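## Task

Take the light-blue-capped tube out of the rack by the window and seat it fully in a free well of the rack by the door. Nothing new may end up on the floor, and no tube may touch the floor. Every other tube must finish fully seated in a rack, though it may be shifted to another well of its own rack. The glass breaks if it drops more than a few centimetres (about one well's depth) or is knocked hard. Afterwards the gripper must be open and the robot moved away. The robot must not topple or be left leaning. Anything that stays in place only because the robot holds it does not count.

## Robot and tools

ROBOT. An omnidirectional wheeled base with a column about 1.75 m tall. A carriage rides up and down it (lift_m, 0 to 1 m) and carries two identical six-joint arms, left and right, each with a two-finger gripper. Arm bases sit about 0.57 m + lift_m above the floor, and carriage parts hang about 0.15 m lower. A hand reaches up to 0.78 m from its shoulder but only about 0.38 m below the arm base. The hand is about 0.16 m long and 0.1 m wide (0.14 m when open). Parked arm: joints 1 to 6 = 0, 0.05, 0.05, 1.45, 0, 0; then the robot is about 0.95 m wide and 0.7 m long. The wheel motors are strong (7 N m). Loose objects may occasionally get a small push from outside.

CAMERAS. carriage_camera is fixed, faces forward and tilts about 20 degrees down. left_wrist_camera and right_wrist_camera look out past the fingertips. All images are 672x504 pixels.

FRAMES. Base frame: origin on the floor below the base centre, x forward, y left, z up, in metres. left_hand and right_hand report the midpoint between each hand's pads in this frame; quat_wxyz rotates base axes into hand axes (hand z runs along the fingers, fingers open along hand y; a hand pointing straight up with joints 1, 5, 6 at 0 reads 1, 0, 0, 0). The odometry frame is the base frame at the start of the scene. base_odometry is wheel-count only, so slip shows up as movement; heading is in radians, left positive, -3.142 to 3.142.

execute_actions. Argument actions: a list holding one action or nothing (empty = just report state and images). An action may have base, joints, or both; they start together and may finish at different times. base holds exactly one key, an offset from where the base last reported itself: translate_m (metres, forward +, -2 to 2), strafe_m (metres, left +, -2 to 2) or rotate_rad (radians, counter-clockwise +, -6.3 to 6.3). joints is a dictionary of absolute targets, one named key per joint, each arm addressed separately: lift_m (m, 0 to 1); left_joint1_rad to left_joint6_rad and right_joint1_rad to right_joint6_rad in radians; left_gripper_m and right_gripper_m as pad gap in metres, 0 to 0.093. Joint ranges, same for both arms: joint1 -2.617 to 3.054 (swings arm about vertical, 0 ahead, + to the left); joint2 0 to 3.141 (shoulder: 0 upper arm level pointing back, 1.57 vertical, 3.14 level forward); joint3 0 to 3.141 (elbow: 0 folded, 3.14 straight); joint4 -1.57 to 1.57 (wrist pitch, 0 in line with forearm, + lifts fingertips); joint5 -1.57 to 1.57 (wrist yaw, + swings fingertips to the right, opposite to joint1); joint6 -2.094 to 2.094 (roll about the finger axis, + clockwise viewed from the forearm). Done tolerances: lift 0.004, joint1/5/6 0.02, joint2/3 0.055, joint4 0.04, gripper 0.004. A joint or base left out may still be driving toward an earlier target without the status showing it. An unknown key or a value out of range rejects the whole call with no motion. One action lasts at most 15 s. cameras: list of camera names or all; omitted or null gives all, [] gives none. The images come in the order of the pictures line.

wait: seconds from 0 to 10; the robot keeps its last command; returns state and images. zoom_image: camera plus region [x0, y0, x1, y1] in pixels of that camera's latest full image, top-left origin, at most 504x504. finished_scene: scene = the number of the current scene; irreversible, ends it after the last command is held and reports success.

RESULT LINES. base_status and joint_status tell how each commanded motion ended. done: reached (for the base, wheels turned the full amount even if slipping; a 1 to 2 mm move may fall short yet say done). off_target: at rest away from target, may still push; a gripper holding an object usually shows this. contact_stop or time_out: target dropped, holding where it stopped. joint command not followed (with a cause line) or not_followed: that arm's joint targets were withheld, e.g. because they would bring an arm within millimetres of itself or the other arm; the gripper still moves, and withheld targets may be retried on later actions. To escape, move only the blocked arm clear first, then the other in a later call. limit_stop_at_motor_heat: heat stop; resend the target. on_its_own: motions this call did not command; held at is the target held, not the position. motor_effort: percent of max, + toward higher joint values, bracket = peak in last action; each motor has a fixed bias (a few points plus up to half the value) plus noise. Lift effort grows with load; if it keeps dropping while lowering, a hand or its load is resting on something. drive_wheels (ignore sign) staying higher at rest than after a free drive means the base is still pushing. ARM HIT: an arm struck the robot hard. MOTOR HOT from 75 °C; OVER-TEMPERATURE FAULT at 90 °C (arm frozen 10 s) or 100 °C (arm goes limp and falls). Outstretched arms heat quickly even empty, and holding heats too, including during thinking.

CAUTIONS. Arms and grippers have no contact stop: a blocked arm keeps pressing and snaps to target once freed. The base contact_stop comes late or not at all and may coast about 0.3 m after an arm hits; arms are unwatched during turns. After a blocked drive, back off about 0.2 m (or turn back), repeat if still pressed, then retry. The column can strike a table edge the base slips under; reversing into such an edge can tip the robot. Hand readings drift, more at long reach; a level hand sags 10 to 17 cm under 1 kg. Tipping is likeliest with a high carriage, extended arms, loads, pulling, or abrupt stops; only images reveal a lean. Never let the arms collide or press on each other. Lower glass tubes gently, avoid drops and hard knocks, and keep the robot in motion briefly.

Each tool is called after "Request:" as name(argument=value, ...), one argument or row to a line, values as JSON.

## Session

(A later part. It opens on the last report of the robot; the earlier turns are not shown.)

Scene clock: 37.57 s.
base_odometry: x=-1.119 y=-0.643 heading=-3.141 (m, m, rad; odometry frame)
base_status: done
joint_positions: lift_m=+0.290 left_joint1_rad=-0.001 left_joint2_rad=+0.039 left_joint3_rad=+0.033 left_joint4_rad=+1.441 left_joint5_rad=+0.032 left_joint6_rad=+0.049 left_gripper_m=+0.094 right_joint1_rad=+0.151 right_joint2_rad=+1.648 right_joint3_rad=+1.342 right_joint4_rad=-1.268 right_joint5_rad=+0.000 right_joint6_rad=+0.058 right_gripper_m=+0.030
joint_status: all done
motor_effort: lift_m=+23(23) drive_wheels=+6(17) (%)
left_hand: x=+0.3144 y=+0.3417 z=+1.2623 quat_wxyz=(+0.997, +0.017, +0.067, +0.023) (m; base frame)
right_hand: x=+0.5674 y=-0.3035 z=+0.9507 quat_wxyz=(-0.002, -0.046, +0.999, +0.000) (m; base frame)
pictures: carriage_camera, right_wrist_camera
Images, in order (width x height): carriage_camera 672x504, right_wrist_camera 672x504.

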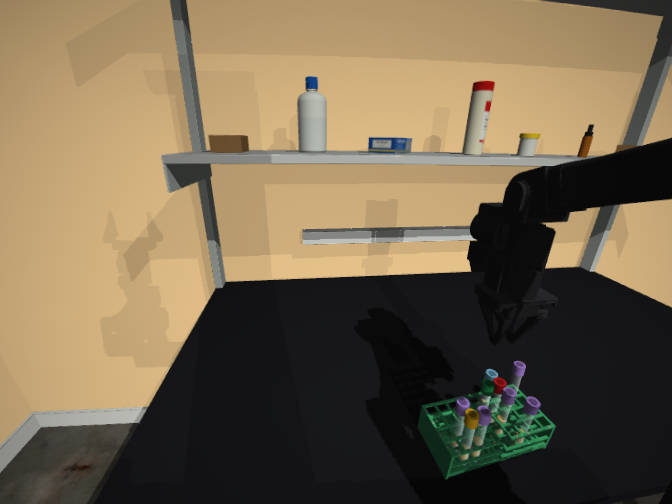

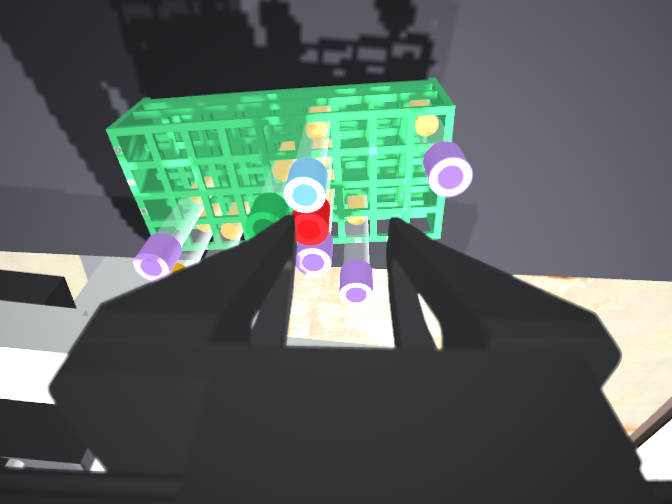

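Request:
execute_actions(
  actions=[
    {"base":{"strafe_m":0.016}},
  ],
  cameras=[],
)

Request:
execute_actions(
  actions=[
    {"joints":{"lift_m":0.248}},
  ],
  cameras=["right_wrist_camera"],
)

Scene clock: 38.53 s.
base_odometry: x=-1.119 y=-0.659 heading=-3.141 (m, m, rad; odometry frame)
base_status: done
joint_positions: lift_m=+0.290 left_joint1_rad=-0.001 left_joint2_rad=+0.039 left_joint3_rad=+0.033 left_joint4_rad=+1.440 left_joint5_rad=+0.032 left_joint6_rad=+0.049 left_gripper_m=+0.094 right_joint1_rad=+0.151 right_joint2_rad=+1.648 right_joint3_rad=+1.342 right_joint4_rad=-1.269 right_joint5_rad=+0.000 right_joint6_rad=+0.058 right_gripper_m=+0.030
joint_status: not commanded
motor_effort: lift_m=+23(23) drive_wheels=+4(15) (%)
left_hand: x=+0.3145 y=+0.3417 z=+1.2623 quat_wxyz=(+0.997, +0.017, +0.068, +0.023) (m; base frame)
right_hand: x=+0.5673 y=-0.3036 z=+0.9507 quat_wxyz=(-0.002, -0.046, +0.999, +0.000) (m; base frame)
pictures: none
No camera images: the call's "cameras" was empty. Leave "cameras" out to get every camera's image.

Scene clock: 39.23 s.
base_odometry: x=-1.119 y=-0.659 heading=-3.141 (m, m, rad; odometry frame)
base_status: not commanded
joint_positions: lift_m=+0.248 left_joint1_rad=-0.001 left_joint2_rad=+0.039 left_joint3_rad=+0.033 left_joint4_rad=+1.441 left_joint5_rad=+0.032 left_joint6_rad=+0.049 left_gripper_m=+0.094 right_joint1_rad=+0.151 right_joint2_rad=+1.649 right_joint3_rad=+1.342 right_joint4_rad=-1.269 right_joint5_rad=+0.000 right_joint6_rad=+0.058 right_gripper_m=+0.030
joint_status: all done
motor_effort: lift_m=+21(22) drive_wheels=+4(4) (%)
left_hand: x=+0.3144 y=+0.3417 z=+1.2206 quat_wxyz=(+0.997, +0.017, +0.067, +0.023) (m; base frame)
right_hand: x=+0.5672 y=-0.3036 z=+0.9087 quat_wxyz=(-0.003, -0.046, +0.999, -0.001) (m; base frame)
pictures: right_wrist_camera
Images, in order (width x height): right_wrist_camera 672x504.

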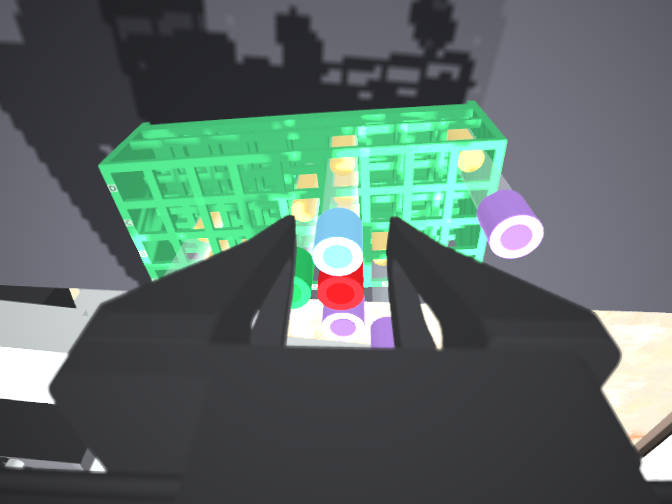

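Request:
execute_actions(
  actions=[
    {"joints":{"lift_m":0.224}},
  ],
  cameras=["right_wrist_camera"],
)

Request:
execute_actions(
  actions=[
    {"joints":{"right_gripper_m":0.008}},
  ],
  cameras=[],
)

Request:
execute_actions(
  actions=[
    {"joints":{"lift_m":0.52}},
  ],
  cameras=["right_wrist_camera","carriage_camera"],
)

Scene clock: 40.13 s.
base_odometry: x=-1.119 y=-0.659 heading=-3.141 (m, m, rad; odometry frame)
base_status: not commanded
joint_positions: lift_m=+0.224 left_joint1_rad=-0.001 left_joint2_rad=+0.039 left_joint3_rad=+0.033 left_joint4_rad=+1.440 left_joint5_rad=+0.032 left_joint6_rad=+0.049 left_gripper_m=+0.094 right_joint1_rad=+0.151 right_joint2_rad=+1.649 right_joint3_rad=+1.342 right_joint4_rad=-1.269 right_joint5_rad=+0.000 right_joint6_rad=+0.058 right_gripper_m=+0.030
joint_status: all done
motor_effort: lift_m=+21(22) drive_wheels=+4(4) (%)
left_hand: x=+0.3145 y=+0.3417 z=+1.1965 quat_wxyz=(+0.997, +0.017, +0.068, +0.023) (m; base frame)
right_hand: x=+0.5673 y=-0.3036 z=+0.8845 quat_wxyz=(-0.003, -0.046, +0.999, -0.001) (m; base frame)
pictures: right_wrist_camera
Images, in order (width x height): right_wrist_camera 672x504.

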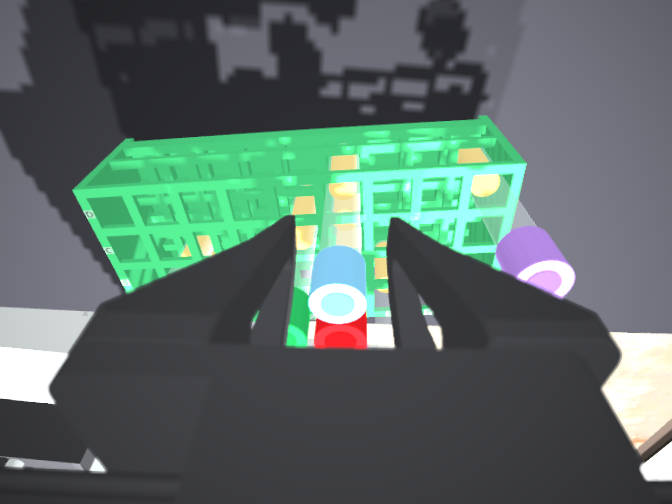

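Scene clock: 40.63 s.
base_odometry: x=-1.119 y=-0.659 heading=-3.141 (m, m, rad; odometry frame)
base_status: not commanded
joint_positions: lift_m=+0.224 left_joint1_rad=-0.001 left_joint2_rad=+0.039 left_joint3_rad=+0.033 left_joint4_rad=+1.440 left_joint5_rad=+0.032 left_joint6_rad=+0.049 left_gripper_m=+0.094 right_joint1_rad=+0.151 right_joint2_rad=+1.649 right_joint3_rad=+1.342 right_joint4_rad=-1.266 right_joint5_rad=+0.000 right_joint6_rad=+0.058 right_gripper_m=+0.008
joint_status: all done
motor_effort: lift_m=+21(21) drive_wheels=+4(4) (%)
left_hand: x=+0.3145 y=+0.3417 z=+1.1965 quat_wxyz=(+0.997, +0.017, +0.068, +0.023) (m; base frame)
right_hand: x=+0.5678 y=-0.3035 z=+0.8845 quat_wxyz=(-0.002, -0.046, +0.999, +0.000) (m; base frame)
pictures: none
No camera images: the call's "cameras" was empty. Leave "cameras" out to get every camera's image.

Scene clock: 42.37 s.
base_odometry: x=-1.119 y=-0.659 heading=-3.141 (m, m, rad; odometry frame)
base_status: not commanded
joint_positions: lift_m=+0.520 left_joint1_rad=-0.001 left_joint2_rad=+0.039 left_joint3_rad=+0.033 left_joint4_rad=+1.440 left_joint5_rad=+0.032 left_joint6_rad=+0.049 left_gripper_m=+0.094 right_joint1_rad=+0.151 right_joint2_rad=+1.649 right_joint3_rad=+1.342 right_joint4_rad=-1.267 right_joint5_rad=+0.000 right_joint6_rad=+0.058 right_gripper_m=+0.008
joint_status: all done
motor_effort: lift_m=+23(27) drive_wheels=+4(4) (%)
left_hand: x=+0.3145 y=+0.3417 z=+1.4924 quat_wxyz=(+0.997, +0.017, +0.068, +0.023) (m; base frame)
right_hand: x=+0.5677 y=-0.3035 z=+1.1805 quat_wxyz=(-0.002, -0.046, +0.999, +0.000) (m; base frame)
pictures: carriage_camera, right_wrist_camera
Images, in order (width x height): carriage_camera 672x504, right_wrist_camera 672x504.

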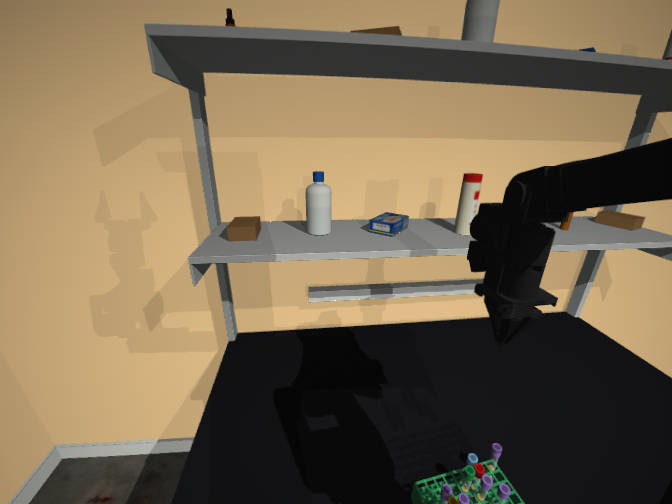

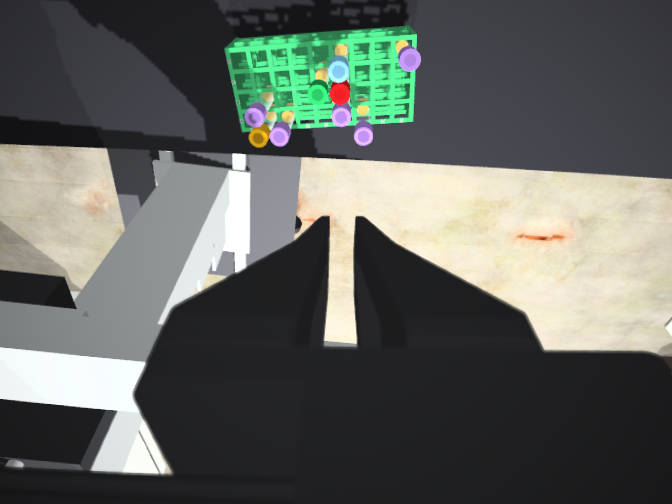

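Request:
execute_actions(
  actions=[
    {"base":{"translate_m":-0.007},"joints":{"lift_m":0.27,"right_gripper_m":0.03}},
  ],
  cameras=["right_wrist_camera"],
)

Request:
execute_actions(
  actions=[
    {"joints":{"lift_m":0.224}},
  ],
  cameras=["right_wrist_camera"],
)

Scene clock: 44.10 s.
base_odometry: x=-1.112 y=-0.659 heading=-3.141 (m, m, rad; odometry frame)
base_status: done
joint_positions: lift_m=+0.270 left_joint1_rad=-0.001 left_joint2_rad=+0.039 left_joint3_rad=+0.033 left_joint4_rad=+1.442 left_joint5_rad=+0.032 left_joint6_rad=+0.049 left_gripper_m=+0.094 right_joint1_rad=+0.151 right_joint2_rad=+1.646 right_joint3_rad=+1.342 right_joint4_rad=-1.269 right_joint5_rad=+0.000 right_joint6_rad=+0.058 right_gripper_m=+0.030
joint_status: all done
motor_effort: lift_m=+21(21) drive_wheels=+2(8) (%)
left_hand: x=+0.3142 y=+0.3416 z=+1.2426 quat_wxyz=(+0.997, +0.018, +0.067, +0.023) (m; base frame)
right_hand: x=+0.5673 y=-0.3036 z=+0.9315 quat_wxyz=(-0.001, -0.046, +0.999, +0.000) (m; base frame)
pictures: right_wrist_camera
Images, in order (width x height): right_wrist_camera 672x504.

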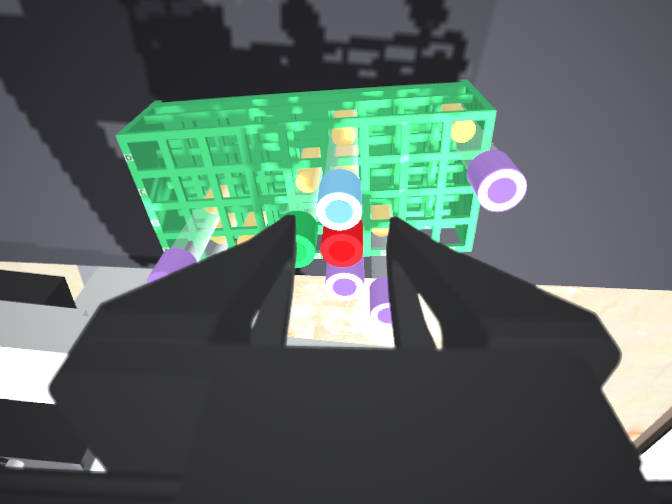

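Scene clock: 44.80 s.
base_odometry: x=-1.112 y=-0.659 heading=-3.141 (m, m, rad; odometry frame)
base_status: not commanded
joint_positions: lift_m=+0.224 left_joint1_rad=-0.001 left_joint2_rad=+0.039 left_joint3_rad=+0.033 left_joint4_rad=+1.441 left_joint5_rad=+0.032 left_joint6_rad=+0.049 left_gripper_m=+0.094 right_joint1_rad=+0.151 right_joint2_rad=+1.647 right_joint3_rad=+1.342 right_joint4_rad=-1.269 right_joint5_rad=+0.000 right_joint6_rad=+0.058 right_gripper_m=+0.030
joint_status: all done
motor_effort: lift_m=+21(22) drive_wheels=+2(2) (%)
left_hand: x=+0.3143 y=+0.3417 z=+1.1965 quat_wxyz=(+0.997, +0.017, +0.067, +0.023) (m; base frame)
right_hand: x=+0.5673 y=-0.3036 z=+0.8852 quat_wxyz=(-0.002, -0.046, +0.999, +0.000) (m; base frame)
pictures: right_wrist_camera
Images, in order (width x height): right_wrist_camera 672x504.

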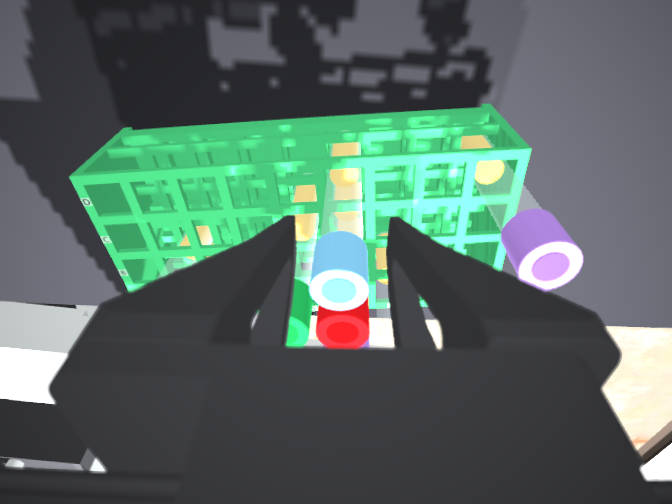

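Request:
execute_actions(
  actions=[
    {"joints":{"lift_m":0.213}},
  ],
  cameras=[],
)

Request:
execute_actions(
  actions=[
    {"joints":{"right_gripper_m":0.008}},
  ],
  cameras=["right_wrist_camera"],
)

Scene clock: 45.90 s.
base_odometry: x=-1.112 y=-0.659 heading=-3.141 (m, m, rad; odometry frame)
base_status: not commanded
joint_positions: lift_m=+0.213 left_joint1_rad=-0.001 left_joint2_rad=+0.039 left_joint3_rad=+0.033 left_joint4_rad=+1.441 left_joint5_rad=+0.032 left_joint6_rad=+0.049 left_gripper_m=+0.094 right_joint1_rad=+0.151 right_joint2_rad=+1.648 right_joint3_rad=+1.342 right_joint4_rad=-1.268 right_joint5_rad=+0.000 right_joint6_rad=+0.058 right_gripper_m=+0.030
joint_status: all done
motor_effort: lift_m=+21(22) drive_wheels=+2(2) (%)
left_hand: x=+0.3144 y=+0.3417 z=+1.1855 quat_wxyz=(+0.997, +0.017, +0.067, +0.023) (m; base frame)
right_hand: x=+0.5674 y=-0.3036 z=+0.8739 quat_wxyz=(-0.002, -0.046, +0.999, +0.000) (m; base frame)
pictures: none
No camera images: the call's "cameras" was empty. Leave "cameras" out to get every camera's image.

Scene clock: 46.40 s.
base_odometry: x=-1.112 y=-0.659 heading=-3.141 (m, m, rad; odometry frame)
base_status: not commanded
joint_positions: lift_m=+0.213 left_joint1_rad=-0.001 left_joint2_rad=+0.039 left_joint3_rad=+0.033 left_joint4_rad=+1.441 left_joint5_rad=+0.032 left_joint6_rad=+0.049 left_gripper_m=+0.094 right_joint1_rad=+0.151 right_joint2_rad=+1.648 right_joint3_rad=+1.342 right_joint4_rad=-1.268 right_joint5_rad=+0.000 right_joint6_rad=+0.058 right_gripper_m=+0.016
joint_status: right_gripper_m off_target (ended at +0.016, target +0.008)
motor_effort: lift_m=+21(21) drive_wheels=+2(2) (%)
left_hand: x=+0.3144 y=+0.3417 z=+1.1855 quat_wxyz=(+0.997, +0.017, +0.067, +0.023) (m; base frame)
right_hand: x=+0.5676 y=-0.3035 z=+0.8739 quat_wxyz=(-0.002, -0.046, +0.999, +0.000) (m; base frame)
pictures: right_wrist_camera
Images, in order (width x height): right_wrist_camera 672x504.

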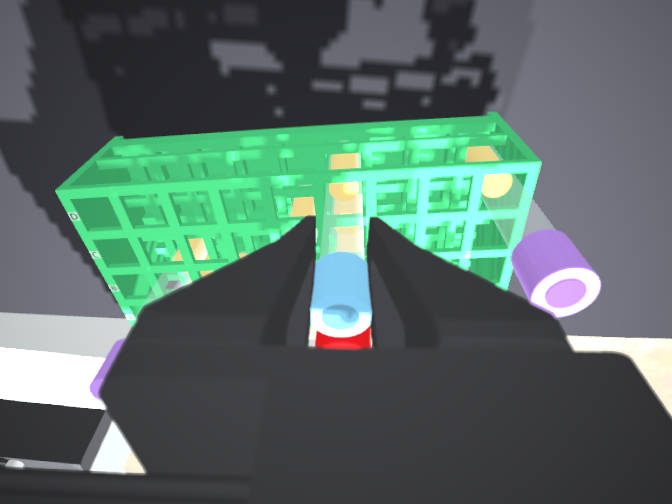

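Request:
execute_actions(
  actions=[
    {"joints":{"lift_m":0.52}},
  ],
  cameras=["right_wrist_camera"],
)

Request:
execute_actions(
  actions=[
    {"base":{"translate_m":-0.9}},
  ],
  cameras=[],
)

Request:
execute_actions(
  actions=[
    {"base":{"rotate_rad":3.14}},
  ],
  cameras=[],
)

Request:
execute_actions(
  actions=[
    {"base":{"strafe_m":1.0}},
  ],
  cameras=[],
)

Request:
execute_actions(
  actions=[
    {"base":{"translate_m":0.9}},
  ],
  cameras=["right_wrist_camera","carriage_camera"],
)

Scene clock: 48.53 s.
base_odometry: x=-1.112 y=-0.659 heading=-3.141 (m, m, rad; odometry frame)
base_status: not commanded
joint_positions: lift_m=+0.520 left_joint1_rad=-0.001 left_joint2_rad=+0.039 left_joint3_rad=+0.033 left_joint4_rad=+1.441 left_joint5_rad=+0.032 left_joint6_rad=+0.049 left_gripper_m=+0.094 right_joint1_rad=+0.151 right_joint2_rad=+1.648 right_joint3_rad=+1.342 right_joint4_rad=-1.267 right_joint5_rad=+0.000 right_joint6_rad=+0.058 right_gripper_m=+0.016
joint_status: all done
motor_effort: lift_m=+23(27) drive_wheels=+2(2) (%)
left_hand: x=+0.3144 y=+0.3417 z=+1.4923 quat_wxyz=(+0.997, +0.017, +0.067, +0.023) (m; base frame)
right_hand: x=+0.5677 y=-0.3035 z=+1.1807 quat_wxyz=(-0.001, -0.046, +0.999, +0.000) (m; base frame)
pictures: right_wrist_camera
Images, in order (width x height): right_wrist_camera 672x504.

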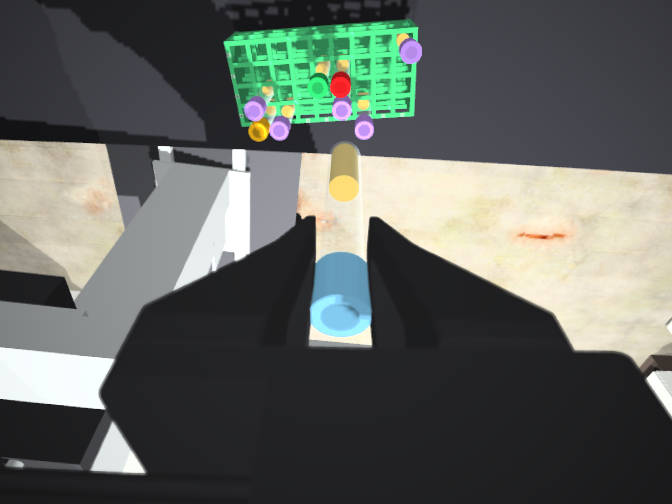

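Scene clock: 52.60 s.
base_odometry: x=-0.212 y=-0.659 heading=-3.141 (m, m, rad; odometry frame)
base_status: done
joint_positions: lift_m=+0.520 left_joint1_rad=-0.001 left_joint2_rad=+0.039 left_joint3_rad=+0.033 left_joint4_rad=+1.441 left_joint5_rad=+0.032 left_joint6_rad=+0.049 left_gripper_m=+0.094 right_joint1_rad=+0.151 right_joint2_rad=+1.648 right_joint3_rad=+1.342 right_joint4_rad=-1.268 right_joint5_rad=+0.000 right_joint6_rad=+0.058 right_gripper_m=+0.016
joint_status: not commanded
motor_effort: lift_m=+23(23) drive_wheels=-3(15) (%)
left_hand: x=+0.3143 y=+0.3417 z=+1.4923 quat_wxyz=(+0.997, +0.017, +0.067, +0.023) (m; base frame)
right_hand: x=+0.5675 y=-0.3036 z=+1.1807 quat_wxyz=(-0.002, -0.046, +0.999, +0.000) (m; base frame)
pictures: none
No camera images: the call's "cameras" was empty. Leave "cameras" out to get every camera's image.

Scene clock: 56.87 s.
base_odometry: x=-0.213 y=-0.659 heading=-0.002 (m, m, rad; odometry frame)
base_status: done
joint_positions: lift_m=+0.520 left_joint1_rad=-0.001 left_joint2_rad=+0.039 left_joint3_rad=+0.033 left_joint4_rad=+1.436 left_joint5_rad=+0.032 left_joint6_rad=+0.049 left_gripper_m=+0.094 right_joint1_rad=+0.150 right_joint2_rad=+1.648 right_joint3_rad=+1.342 right_joint4_rad=-1.258 right_joint5_rad=+0.000 right_joint6_rad=+0.058 right_gripper_m=+0.016
joint_status: not commanded
motor_effort: lift_m=+23(23) drive_wheels=+11(23) (%)
left_hand: x=+0.3156 y=+0.3417 z=+1.4922 quat_wxyz=(+0.997, +0.018, +0.070, +0.023) (m; base frame)
right_hand: x=+0.5698 y=-0.3034 z=+1.1807 quat_wxyz=(+0.003, -0.046, +0.999, +0.000) (m; base frame)
pictures: none
No camera images: the call's "cameras" was empty. Leave "cameras" out to get every camera's image.

Scene clock: 61.27 s.
base_odometry: x=-0.213 y=+0.341 heading=+0.000 (m, m, rad; odometry frame)
base_status: done
joint_positions: lift_m=+0.520 left_joint1_rad=-0.001 left_joint2_rad=+0.039 left_joint3_rad=+0.033 left_joint4_rad=+1.437 left_joint5_rad=+0.032 left_joint6_rad=+0.049 left_gripper_m=+0.094 right_joint1_rad=+0.150 right_joint2_rad=+1.648 right_joint3_rad=+1.342 right_joint4_rad=-1.263 right_joint5_rad=+0.000 right_joint6_rad=+0.058 right_gripper_m=+0.016
joint_status: not commanded
motor_effort: lift_m=+23(23) drive_wheels=-13(30) (%)
left_hand: x=+0.3155 y=+0.3417 z=+1.4922 quat_wxyz=(+0.997, +0.018, +0.070, +0.023) (m; base frame)
right_hand: x=+0.5687 y=-0.3036 z=+1.1807 quat_wxyz=(+0.001, -0.046, +0.999, +0.000) (m; base frame)
pictures: none
No camera images: the call's "cameras" was empty. Leave "cameras" out to get every camera's image.

Scene clock: 65.33 s.
base_odometry: x=+0.687 y=+0.342 heading=+0.001 (m, m, rad; odometry frame)
base_status: done
joint_positions: lift_m=+0.520 left_joint1_rad=-0.001 left_joint2_rad=+0.039 left_joint3_rad=+0.033 left_joint4_rad=+1.439 left_joint5_rad=+0.032 left_joint6_rad=+0.049 left_gripper_m=+0.094 right_joint1_rad=+0.151 right_joint2_rad=+1.648 right_joint3_rad=+1.342 right_joint4_rad=-1.266 right_joint5_rad=+0.000 right_joint6_rad=+0.058 right_gripper_m=+0.016
joint_status: not commanded
motor_effort: lift_m=+23(23) drive_wheels=-10(20) (%)
left_hand: x=+0.3149 y=+0.3417 z=+1.4923 quat_wxyz=(+0.997, +0.017, +0.068, +0.023) (m; base frame)
right_hand: x=+0.5678 y=-0.3034 z=+1.1807 quat_wxyz=(-0.001, -0.046, +0.999, +0.000) (m; base frame)
pictures: carriage_camera, right_wrist_camera
Images, in order (width x height): carriage_camera 672x504, right_wrist_camera 672x504.

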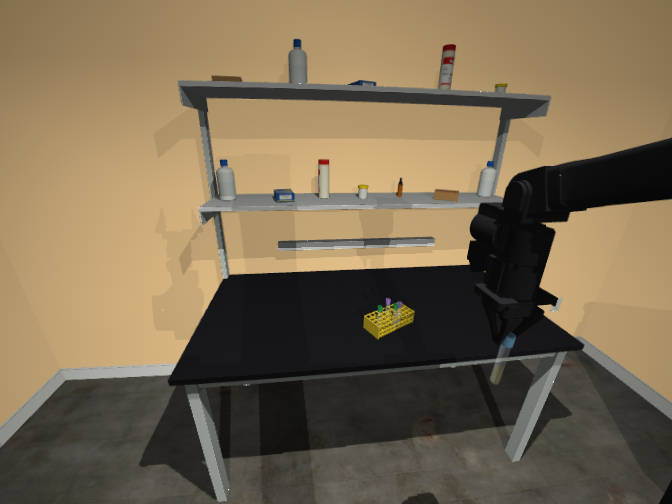

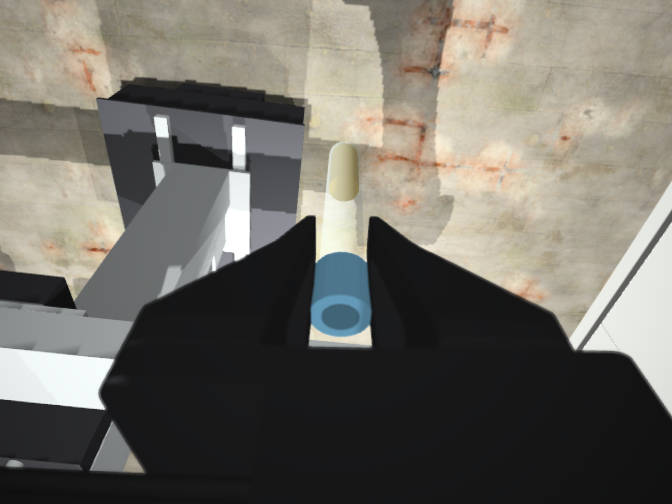

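Request:
execute_actions(
  actions=[
    {"base":{"strafe_m":0.17}},
  ],
)

Request:
execute_actions(
  actions=[
    {"base":{"translate_m":0.4}},
  ],
)

Scene clock: 67.90 s.
base_odometry: x=+0.687 y=+0.512 heading=+0.000 (m, m, rad; odometry frame)
base_status: done
joint_positions: lift_m=+0.520 left_joint1_rad=-0.001 left_joint2_rad=+0.039 left_joint3_rad=+0.033 left_joint4_rad=+1.440 left_joint5_rad=+0.032 left_joint6_rad=+0.049 left_gripper_m=+0.094 right_joint1_rad=+0.151 right_joint2_rad=+1.648 right_joint3_rad=+1.342 right_joint4_rad=-1.267 right_joint5_rad=+0.000 right_joint6_rad=+0.058 right_gripper_m=+0.016
joint_status: not commanded
motor_effort: lift_m=+23(23) drive_wheels=+2(15) (%)
left_hand: x=+0.3147 y=+0.3416 z=+1.4923 quat_wxyz=(+0.997, +0.018, +0.068, +0.023) (m; base frame)
right_hand: x=+0.5677 y=-0.3034 z=+1.1807 quat_wxyz=(-0.001, -0.046, +0.999, +0.000) (m; base frame)
pictures: carriage_camera, left_wrist_camera, right_wrist_camera
Images, in order (width x height): carriage_camera 672x504, left_wrist_camera 672x504, right_wrist_camera 672x504.

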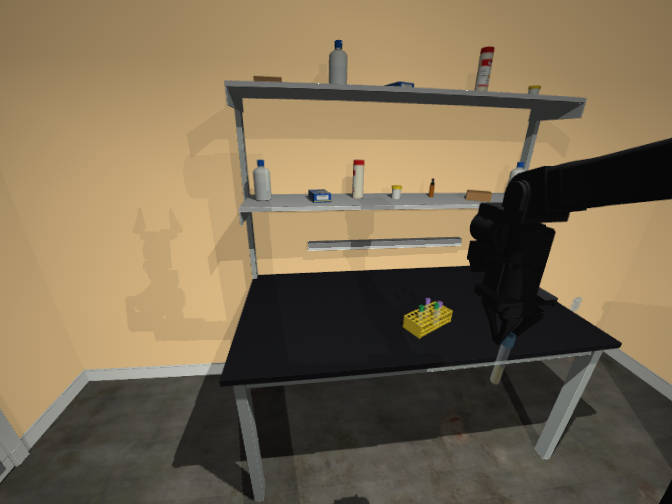

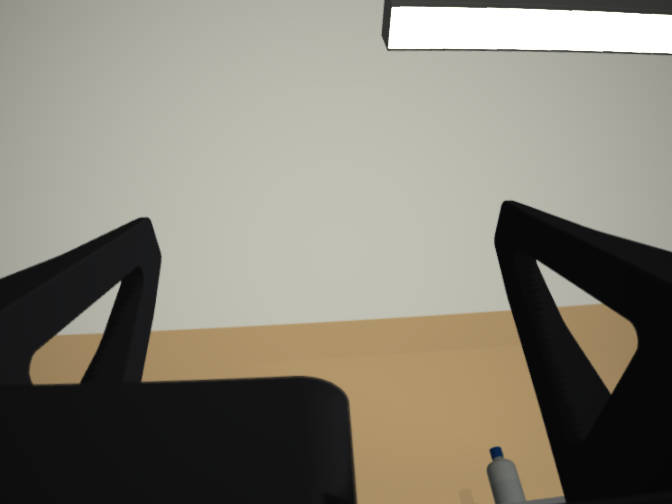

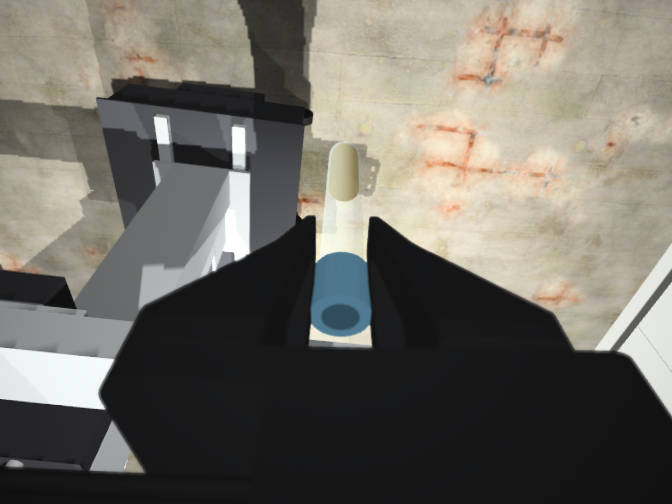

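Scene clock: 70.70 s.
base_odometry: x=+1.087 y=+0.513 heading=+0.002 (m, m, rad; odometry frame)
base_status: done
joint_positions: lift_m=+0.520 left_joint1_rad=-0.001 left_joint2_rad=+0.039 left_joint3_rad=+0.033 left_joint4_rad=+1.440 left_joint5_rad=+0.032 left_joint6_rad=+0.049 left_gripper_m=+0.094 right_joint1_rad=+0.151 right_joint2_rad=+1.647 right_joint3_rad=+1.342 right_joint4_rad=-1.267 right_joint5_rad=+0.000 right_joint6_rad=+0.058 right_gripper_m=+0.016
joint_status: not commanded
motor_effort: lift_m=+23(23) drive_wheels=-9(18) (%)
left_hand: x=+0.3147 y=+0.3416 z=+1.4923 quat_wxyz=(+0.997, +0.018, +0.068, +0.023) (m; base frame)
right_hand: x=+0.5676 y=-0.3034 z=+1.1809 quat_wxyz=(-0.001, -0.046, +0.999, +0.000) (m; base frame)
pictures: carriage_camera, left_wrist_camera, right_wrist_camera
Images, in order (width x height): carriage_camera 672x504, left_wrist_camera 672x504, right_wrist_camera 672x504.

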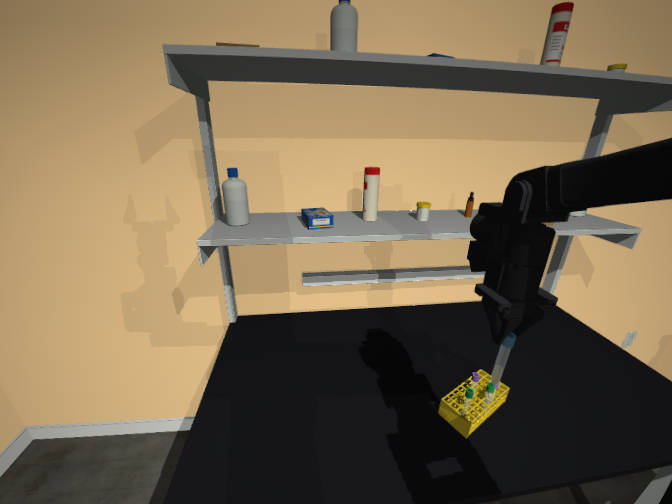

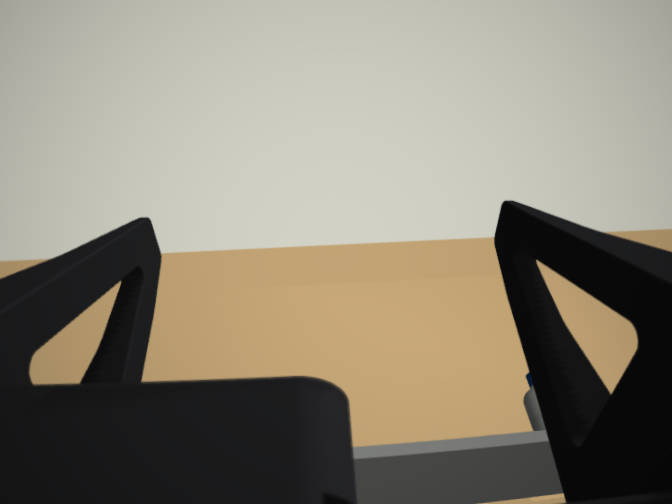

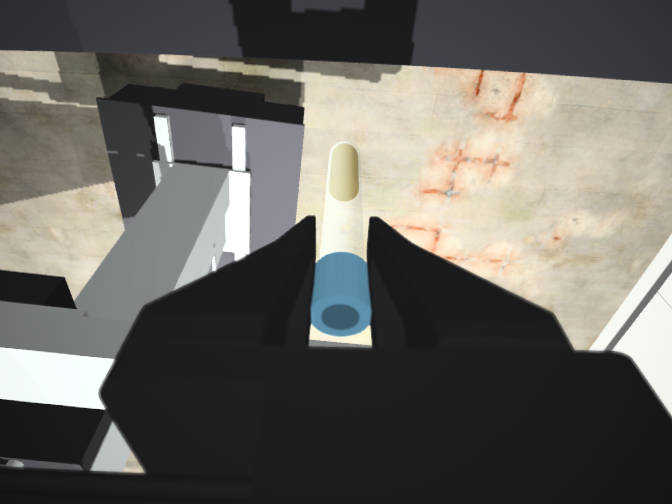

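Request:
execute_actions(
  actions=[
    {"base":{"translate_m":0.18},"joints":{"lift_m":0.42}},
  ],
  cameras=["carriage_camera","right_wrist_camera"],
)

Scene clock: 72.90 s.
base_odometry: x=+1.267 y=+0.514 heading=+0.003 (m, m, rad; odometry frame)
base_status: done
joint_positions: lift_m=+0.420 left_joint1_rad=-0.001 left_joint2_rad=+0.039 left_joint3_rad=+0.033 left_joint4_rad=+1.441 left_joint5_rad=+0.032 left_joint6_rad=+0.049 left_gripper_m=+0.094 right_joint1_rad=+0.151 right_joint2_rad=+1.646 right_joint3_rad=+1.342 right_joint4_rad=-1.268 right_joint5_rad=+0.000 right_joint6_rad=+0.058 right_gripper_m=+0.016
joint_status: all done
motor_effort: lift_m=+21(22) drive_wheels=-9(19) (%)
left_hand: x=+0.3142 y=+0.3416 z=+1.3928 quat_wxyz=(+0.997, +0.018, +0.067, +0.023) (m; base frame)
right_hand: x=+0.5673 y=-0.3034 z=+1.0815 quat_wxyz=(-0.001, -0.046, +0.999, +0.000) (m; base frame)
pictures: carriage_camera, right_wrist_camera
Images, in order (width x height): carriage_camera 672x504, right_wrist_camera 672x504.

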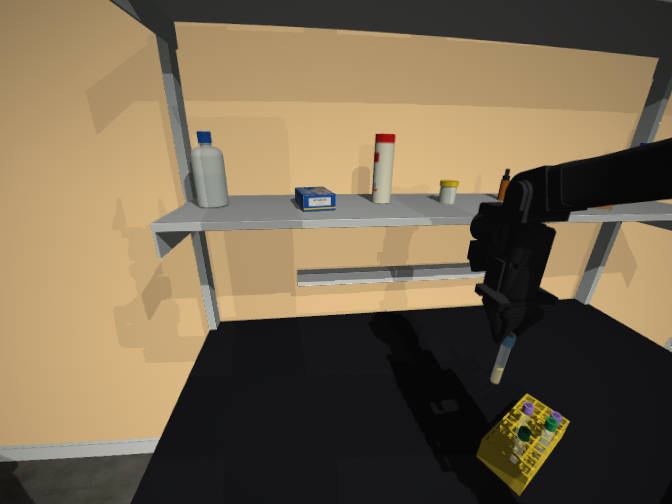

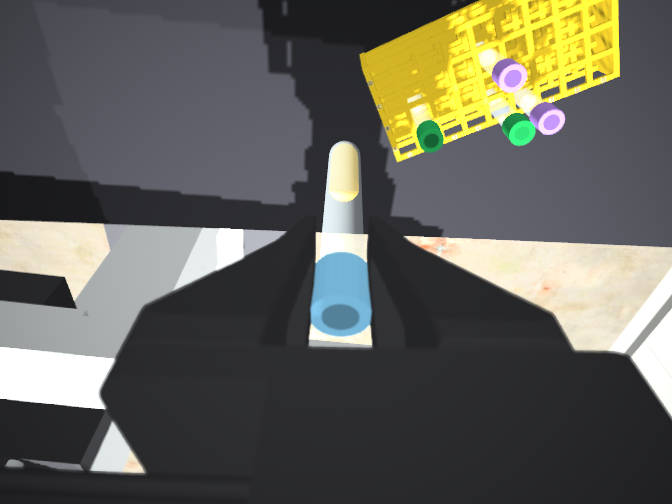

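Request:
execute_actions(
  actions=[
    {"base":{"strafe_m":-0.18}},
  ],
  cameras=[],
)

Request:
execute_actions(
  actions=[
    {"base":{"translate_m":0.04},"joints":{"lift_m":0.36}},
  ],
  cameras=["carriage_camera","right_wrist_camera"],
)

Scene clock: 75.23 s.
base_odometry: x=+1.268 y=+0.334 heading=+0.003 (m, m, rad; odometry frame)
base_status: done
joint_positions: lift_m=+0.420 left_joint1_rad=-0.001 left_joint2_rad=+0.039 left_joint3_rad=+0.033 left_joint4_rad=+1.442 left_joint5_rad=+0.032 left_joint6_rad=+0.049 left_gripper_m=+0.094 right_joint1_rad=+0.151 right_joint2_rad=+1.646 right_joint3_rad=+1.342 right_joint4_rad=-1.268 right_joint5_rad=+0.000 right_joint6_rad=+0.058 right_gripper_m=+0.016
joint_status: not commanded
motor_effort: lift_m=+21(21) drive_wheels=-4(16) (%)
left_hand: x=+0.3140 y=+0.3416 z=+1.3928 quat_wxyz=(+0.997, +0.018, +0.067, +0.023) (m; base frame)
right_hand: x=+0.5675 y=-0.3033 z=+1.0815 quat_wxyz=(+0.000, -0.046, +0.999, +0.000) (m; base frame)
pictures: none
No camera images: the call's "cameras" was empty. Leave "cameras" out to get every camera's image.

Scene clock: 76.40 s.
base_odometry: x=+1.308 y=+0.334 heading=+0.002 (m, m, rad; odometry frame)
base_status: done
joint_positions: lift_m=+0.360 left_joint1_rad=-0.001 left_joint2_rad=+0.039 left_joint3_rad=+0.033 left_joint4_rad=+1.441 left_joint5_rad=+0.032 left_joint6_rad=+0.049 left_gripper_m=+0.094 right_joint1_rad=+0.151 right_joint2_rad=+1.646 right_joint3_rad=+1.342 right_joint4_rad=-1.268 right_joint5_rad=+0.000 right_joint6_rad=+0.058 right_gripper_m=+0.016
joint_status: all done
motor_effort: lift_m=+21(21) drive_wheels=-10(16) (%)
left_hand: x=+0.3142 y=+0.3416 z=+1.3328 quat_wxyz=(+0.997, +0.018, +0.067, +0.023) (m; base frame)
right_hand: x=+0.5673 y=-0.3033 z=+1.0214 quat_wxyz=(-0.001, -0.046, +0.999, +0.000) (m; base frame)
pictures: carriage_camera, right_wrist_camera
Images, in order (width x height): carriage_camera 672x504, right_wrist_camera 672x504.

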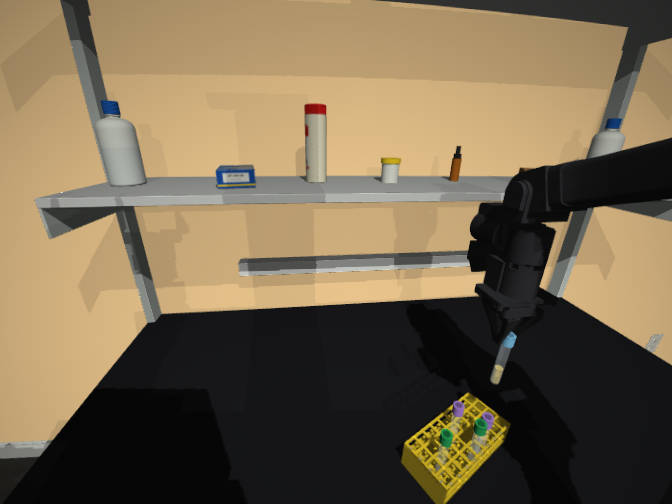

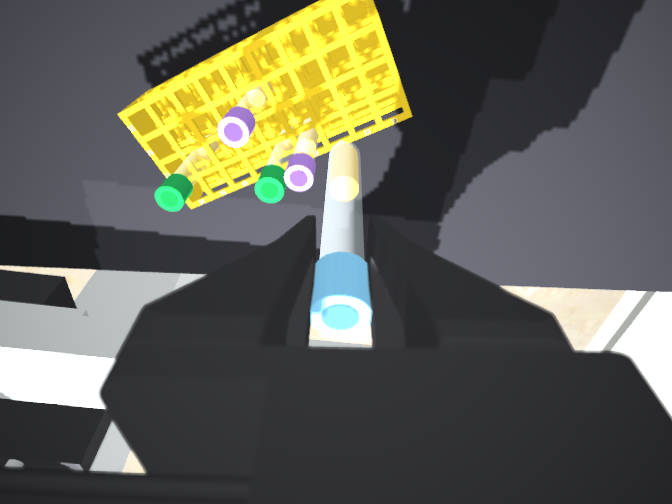

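Request:
execute_actions(
  actions=[
    {"base":{"strafe_m":-0.02}},
  ],
  cameras=[],
)

Request:
execute_actions(
  actions=[
    {"base":{"translate_m":0.035}},
  ],
  cameras=[],
)

Request:
execute_actions(
  actions=[
    {"joints":{"lift_m":0.31}},
  ],
  cameras=["carriage_camera","right_wrist_camera"],
)

Scene clock: 78.13 s.
base_odometry: x=+1.309 y=+0.314 heading=+0.003 (m, m, rad; odometry frame)
base_status: done
joint_positions: lift_m=+0.360 left_joint1_rad=-0.001 left_joint2_rad=+0.039 left_joint3_rad=+0.033 left_joint4_rad=+1.441 left_joint5_rad=+0.032 left_joint6_rad=+0.049 left_gripper_m=+0.094 right_joint1_rad=+0.151 right_joint2_rad=+1.646 right_joint3_rad=+1.342 right_joint4_rad=-1.268 right_joint5_rad=+0.000 right_joint6_rad=+0.058 right_gripper_m=+0.016
joint_status: not commanded
motor_effort: lift_m=+21(21) drive_wheels=+5(16) (%)
left_hand: x=+0.3142 y=+0.3416 z=+1.3328 quat_wxyz=(+0.997, +0.018, +0.067, +0.023) (m; base frame)
right_hand: x=+0.5673 y=-0.3033 z=+1.0214 quat_wxyz=(-0.001, -0.046, +0.999, +0.000) (m; base frame)
pictures: none
No camera images: the call's "cameras" was empty. Leave "cameras" out to get every camera's image.

Scene clock: 79.27 s.
base_odometry: x=+1.344 y=+0.313 heading=+0.002 (m, m, rad; odometry frame)
base_status: done
joint_positions: lift_m=+0.360 left_joint1_rad=-0.001 left_joint2_rad=+0.039 left_joint3_rad=+0.033 left_joint4_rad=+1.441 left_joint5_rad=+0.032 left_joint6_rad=+0.049 left_gripper_m=+0.094 right_joint1_rad=+0.151 right_joint2_rad=+1.646 right_joint3_rad=+1.342 right_joint4_rad=-1.269 right_joint5_rad=+0.000 right_joint6_rad=+0.058 right_gripper_m=+0.016
joint_status: not commanded
motor_effort: lift_m=+21(21) drive_wheels=-9(16) (%)
left_hand: x=+0.3141 y=+0.3416 z=+1.3328 quat_wxyz=(+0.997, +0.018, +0.067, +0.023) (m; base frame)
right_hand: x=+0.5672 y=-0.3033 z=+1.0214 quat_wxyz=(-0.001, -0.046, +0.999, +0.000) (m; base frame)
pictures: none
No camera images: the call's "cameras" was empty. Leave "cameras" out to get every camera's image.

Scene clock: 80.03 s.
base_odometry: x=+1.344 y=+0.314 heading=+0.002 (m, m, rad; odometry frame)
base_status: not commanded
joint_positions: lift_m=+0.321 left_joint1_rad=-0.001 left_joint2_rad=+0.037 left_joint3_rad=+0.028 left_joint4_rad=+1.441 left_joint5_rad=+0.032 left_joint6_rad=+0.049 left_gripper_m=+0.094 right_joint1_rad=+0.151 right_joint2_rad=+1.654 right_joint3_rad=+1.340 right_joint4_rad=-1.269 right_joint5_rad=+0.000 right_joint6_rad=+0.058 right_gripper_m=+0.016
joint_status: lift_m contact_stop (moved -0.039 of -0.050)
on_its_own: lift_m is held at +0.321, not at your +0.310, since a contact_stop
motor_effort: lift_m=+22(22) drive_wheels=+5(13) (%)
left_hand: x=+0.3154 y=+0.3415 z=+1.2925 quat_wxyz=(+0.997, +0.018, +0.069, +0.023) (m; base frame)
right_hand: x=+0.5668 y=-0.3034 z=+0.9804 quat_wxyz=(-0.006, -0.047, +0.999, -0.001) (m; base frame)
pictures: carriage_camera, right_wrist_camera
Images, in order (width x height): carriage_camera 672x504, right_wrist_camera 672x504.

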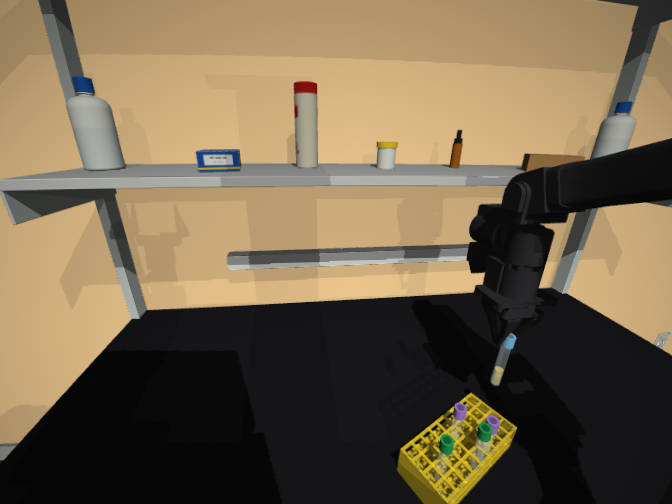

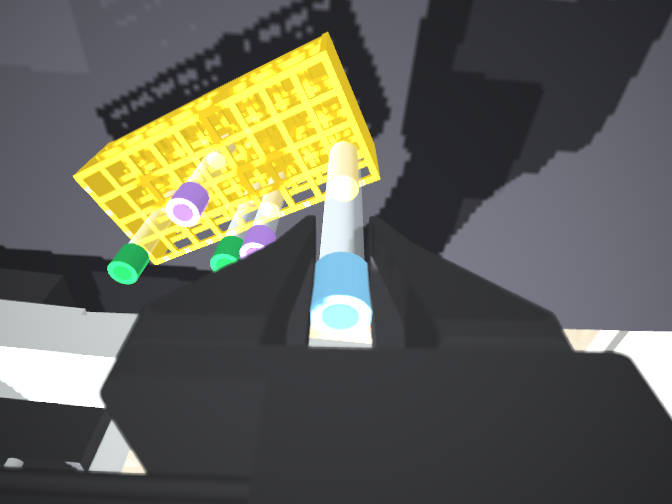

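Request:
execute_actions(
  actions=[
    {"joints":{"lift_m":0.37}},
  ],
  cameras=[],
)

Request:
execute_actions(
  actions=[
    {"base":{"translate_m":-0.14},"joints":{"right_joint2_rad":2.1,"right_joint3_rad":1.8,"right_joint4_rad":-1.27}},
  ],
  cameras=["carriage_camera","right_wrist_camera"],
)

Scene clock: 81.17 s.
base_odometry: x=+1.344 y=+0.314 heading=+0.002 (m, m, rad; odometry frame)
base_status: not commanded
joint_positions: lift_m=+0.370 left_joint1_rad=-0.001 left_joint2_rad=+0.037 left_joint3_rad=+0.028 left_joint4_rad=+1.440 left_joint5_rad=+0.032 left_joint6_rad=+0.049 left_gripper_m=+0.094 right_joint1_rad=+0.151 right_joint2_rad=+1.650 right_joint3_rad=+1.340 right_joint4_rad=-1.268 right_joint5_rad=+0.000 right_joint6_rad=+0.058 right_gripper_m=+0.016
joint_status: all done
motor_effort: lift_m=+23(28) drive_wheels=+5(5) (%)
left_hand: x=+0.3155 y=+0.3415 z=+1.3410 quat_wxyz=(+0.997, +0.018, +0.069, +0.023) (m; base frame)
right_hand: x=+0.5670 y=-0.3033 z=+1.0299 quat_wxyz=(-0.003, -0.047, +0.999, +0.000) (m; base frame)
pictures: none
No camera images: the call's "cameras" was empty. Leave "cameras" out to get every camera's image.

Scene clock: 83.07 s.
base_odometry: x=+1.204 y=+0.313 heading=+0.002 (m, m, rad; odometry frame)
base_status: done
joint_positions: lift_m=+0.370 left_joint1_rad=-0.001 left_joint2_rad=+0.037 left_joint3_rad=+0.028 left_joint4_rad=+1.442 left_joint5_rad=+0.032 left_joint6_rad=+0.049 left_gripper_m=+0.094 right_joint1_rad=+0.151 right_joint2_rad=+2.098 right_joint3_rad=+1.782 right_joint4_rad=-1.266 right_joint5_rad=+0.000 right_joint6_rad=+0.058 right_gripper_m=+0.016
joint_status: all done
motor_effort: lift_m=+23(23) drive_wheels=-3(15) (%)
left_hand: x=+0.3152 y=+0.3415 z=+1.3410 quat_wxyz=(+0.997, +0.018, +0.069, +0.023) (m; base frame)
right_hand: x=+0.6765 y=-0.2866 z=+0.9931 quat_wxyz=(-0.006, -0.047, +0.999, -0.001) (m; base frame)
pictures: carriage_camera, right_wrist_camera
Images, in order (width x height): carriage_camera 672x504, right_wrist_camera 672x504.

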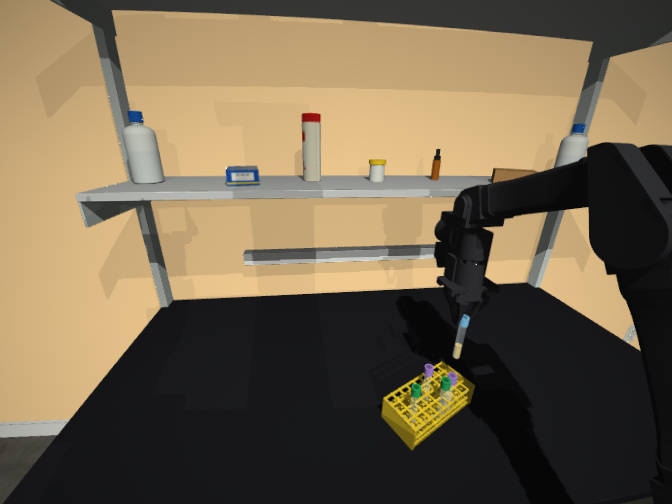

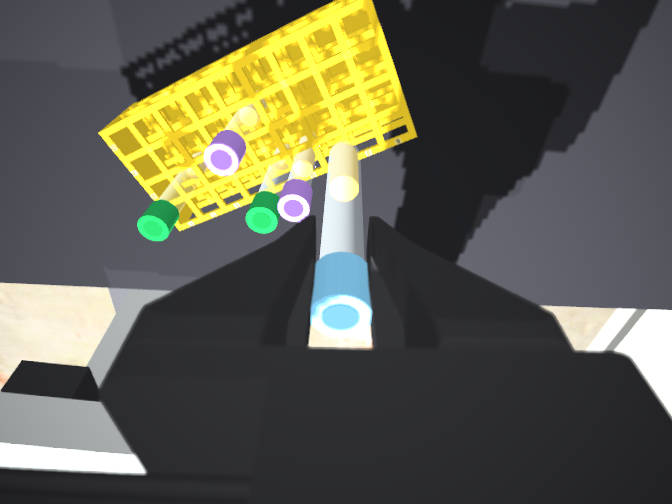

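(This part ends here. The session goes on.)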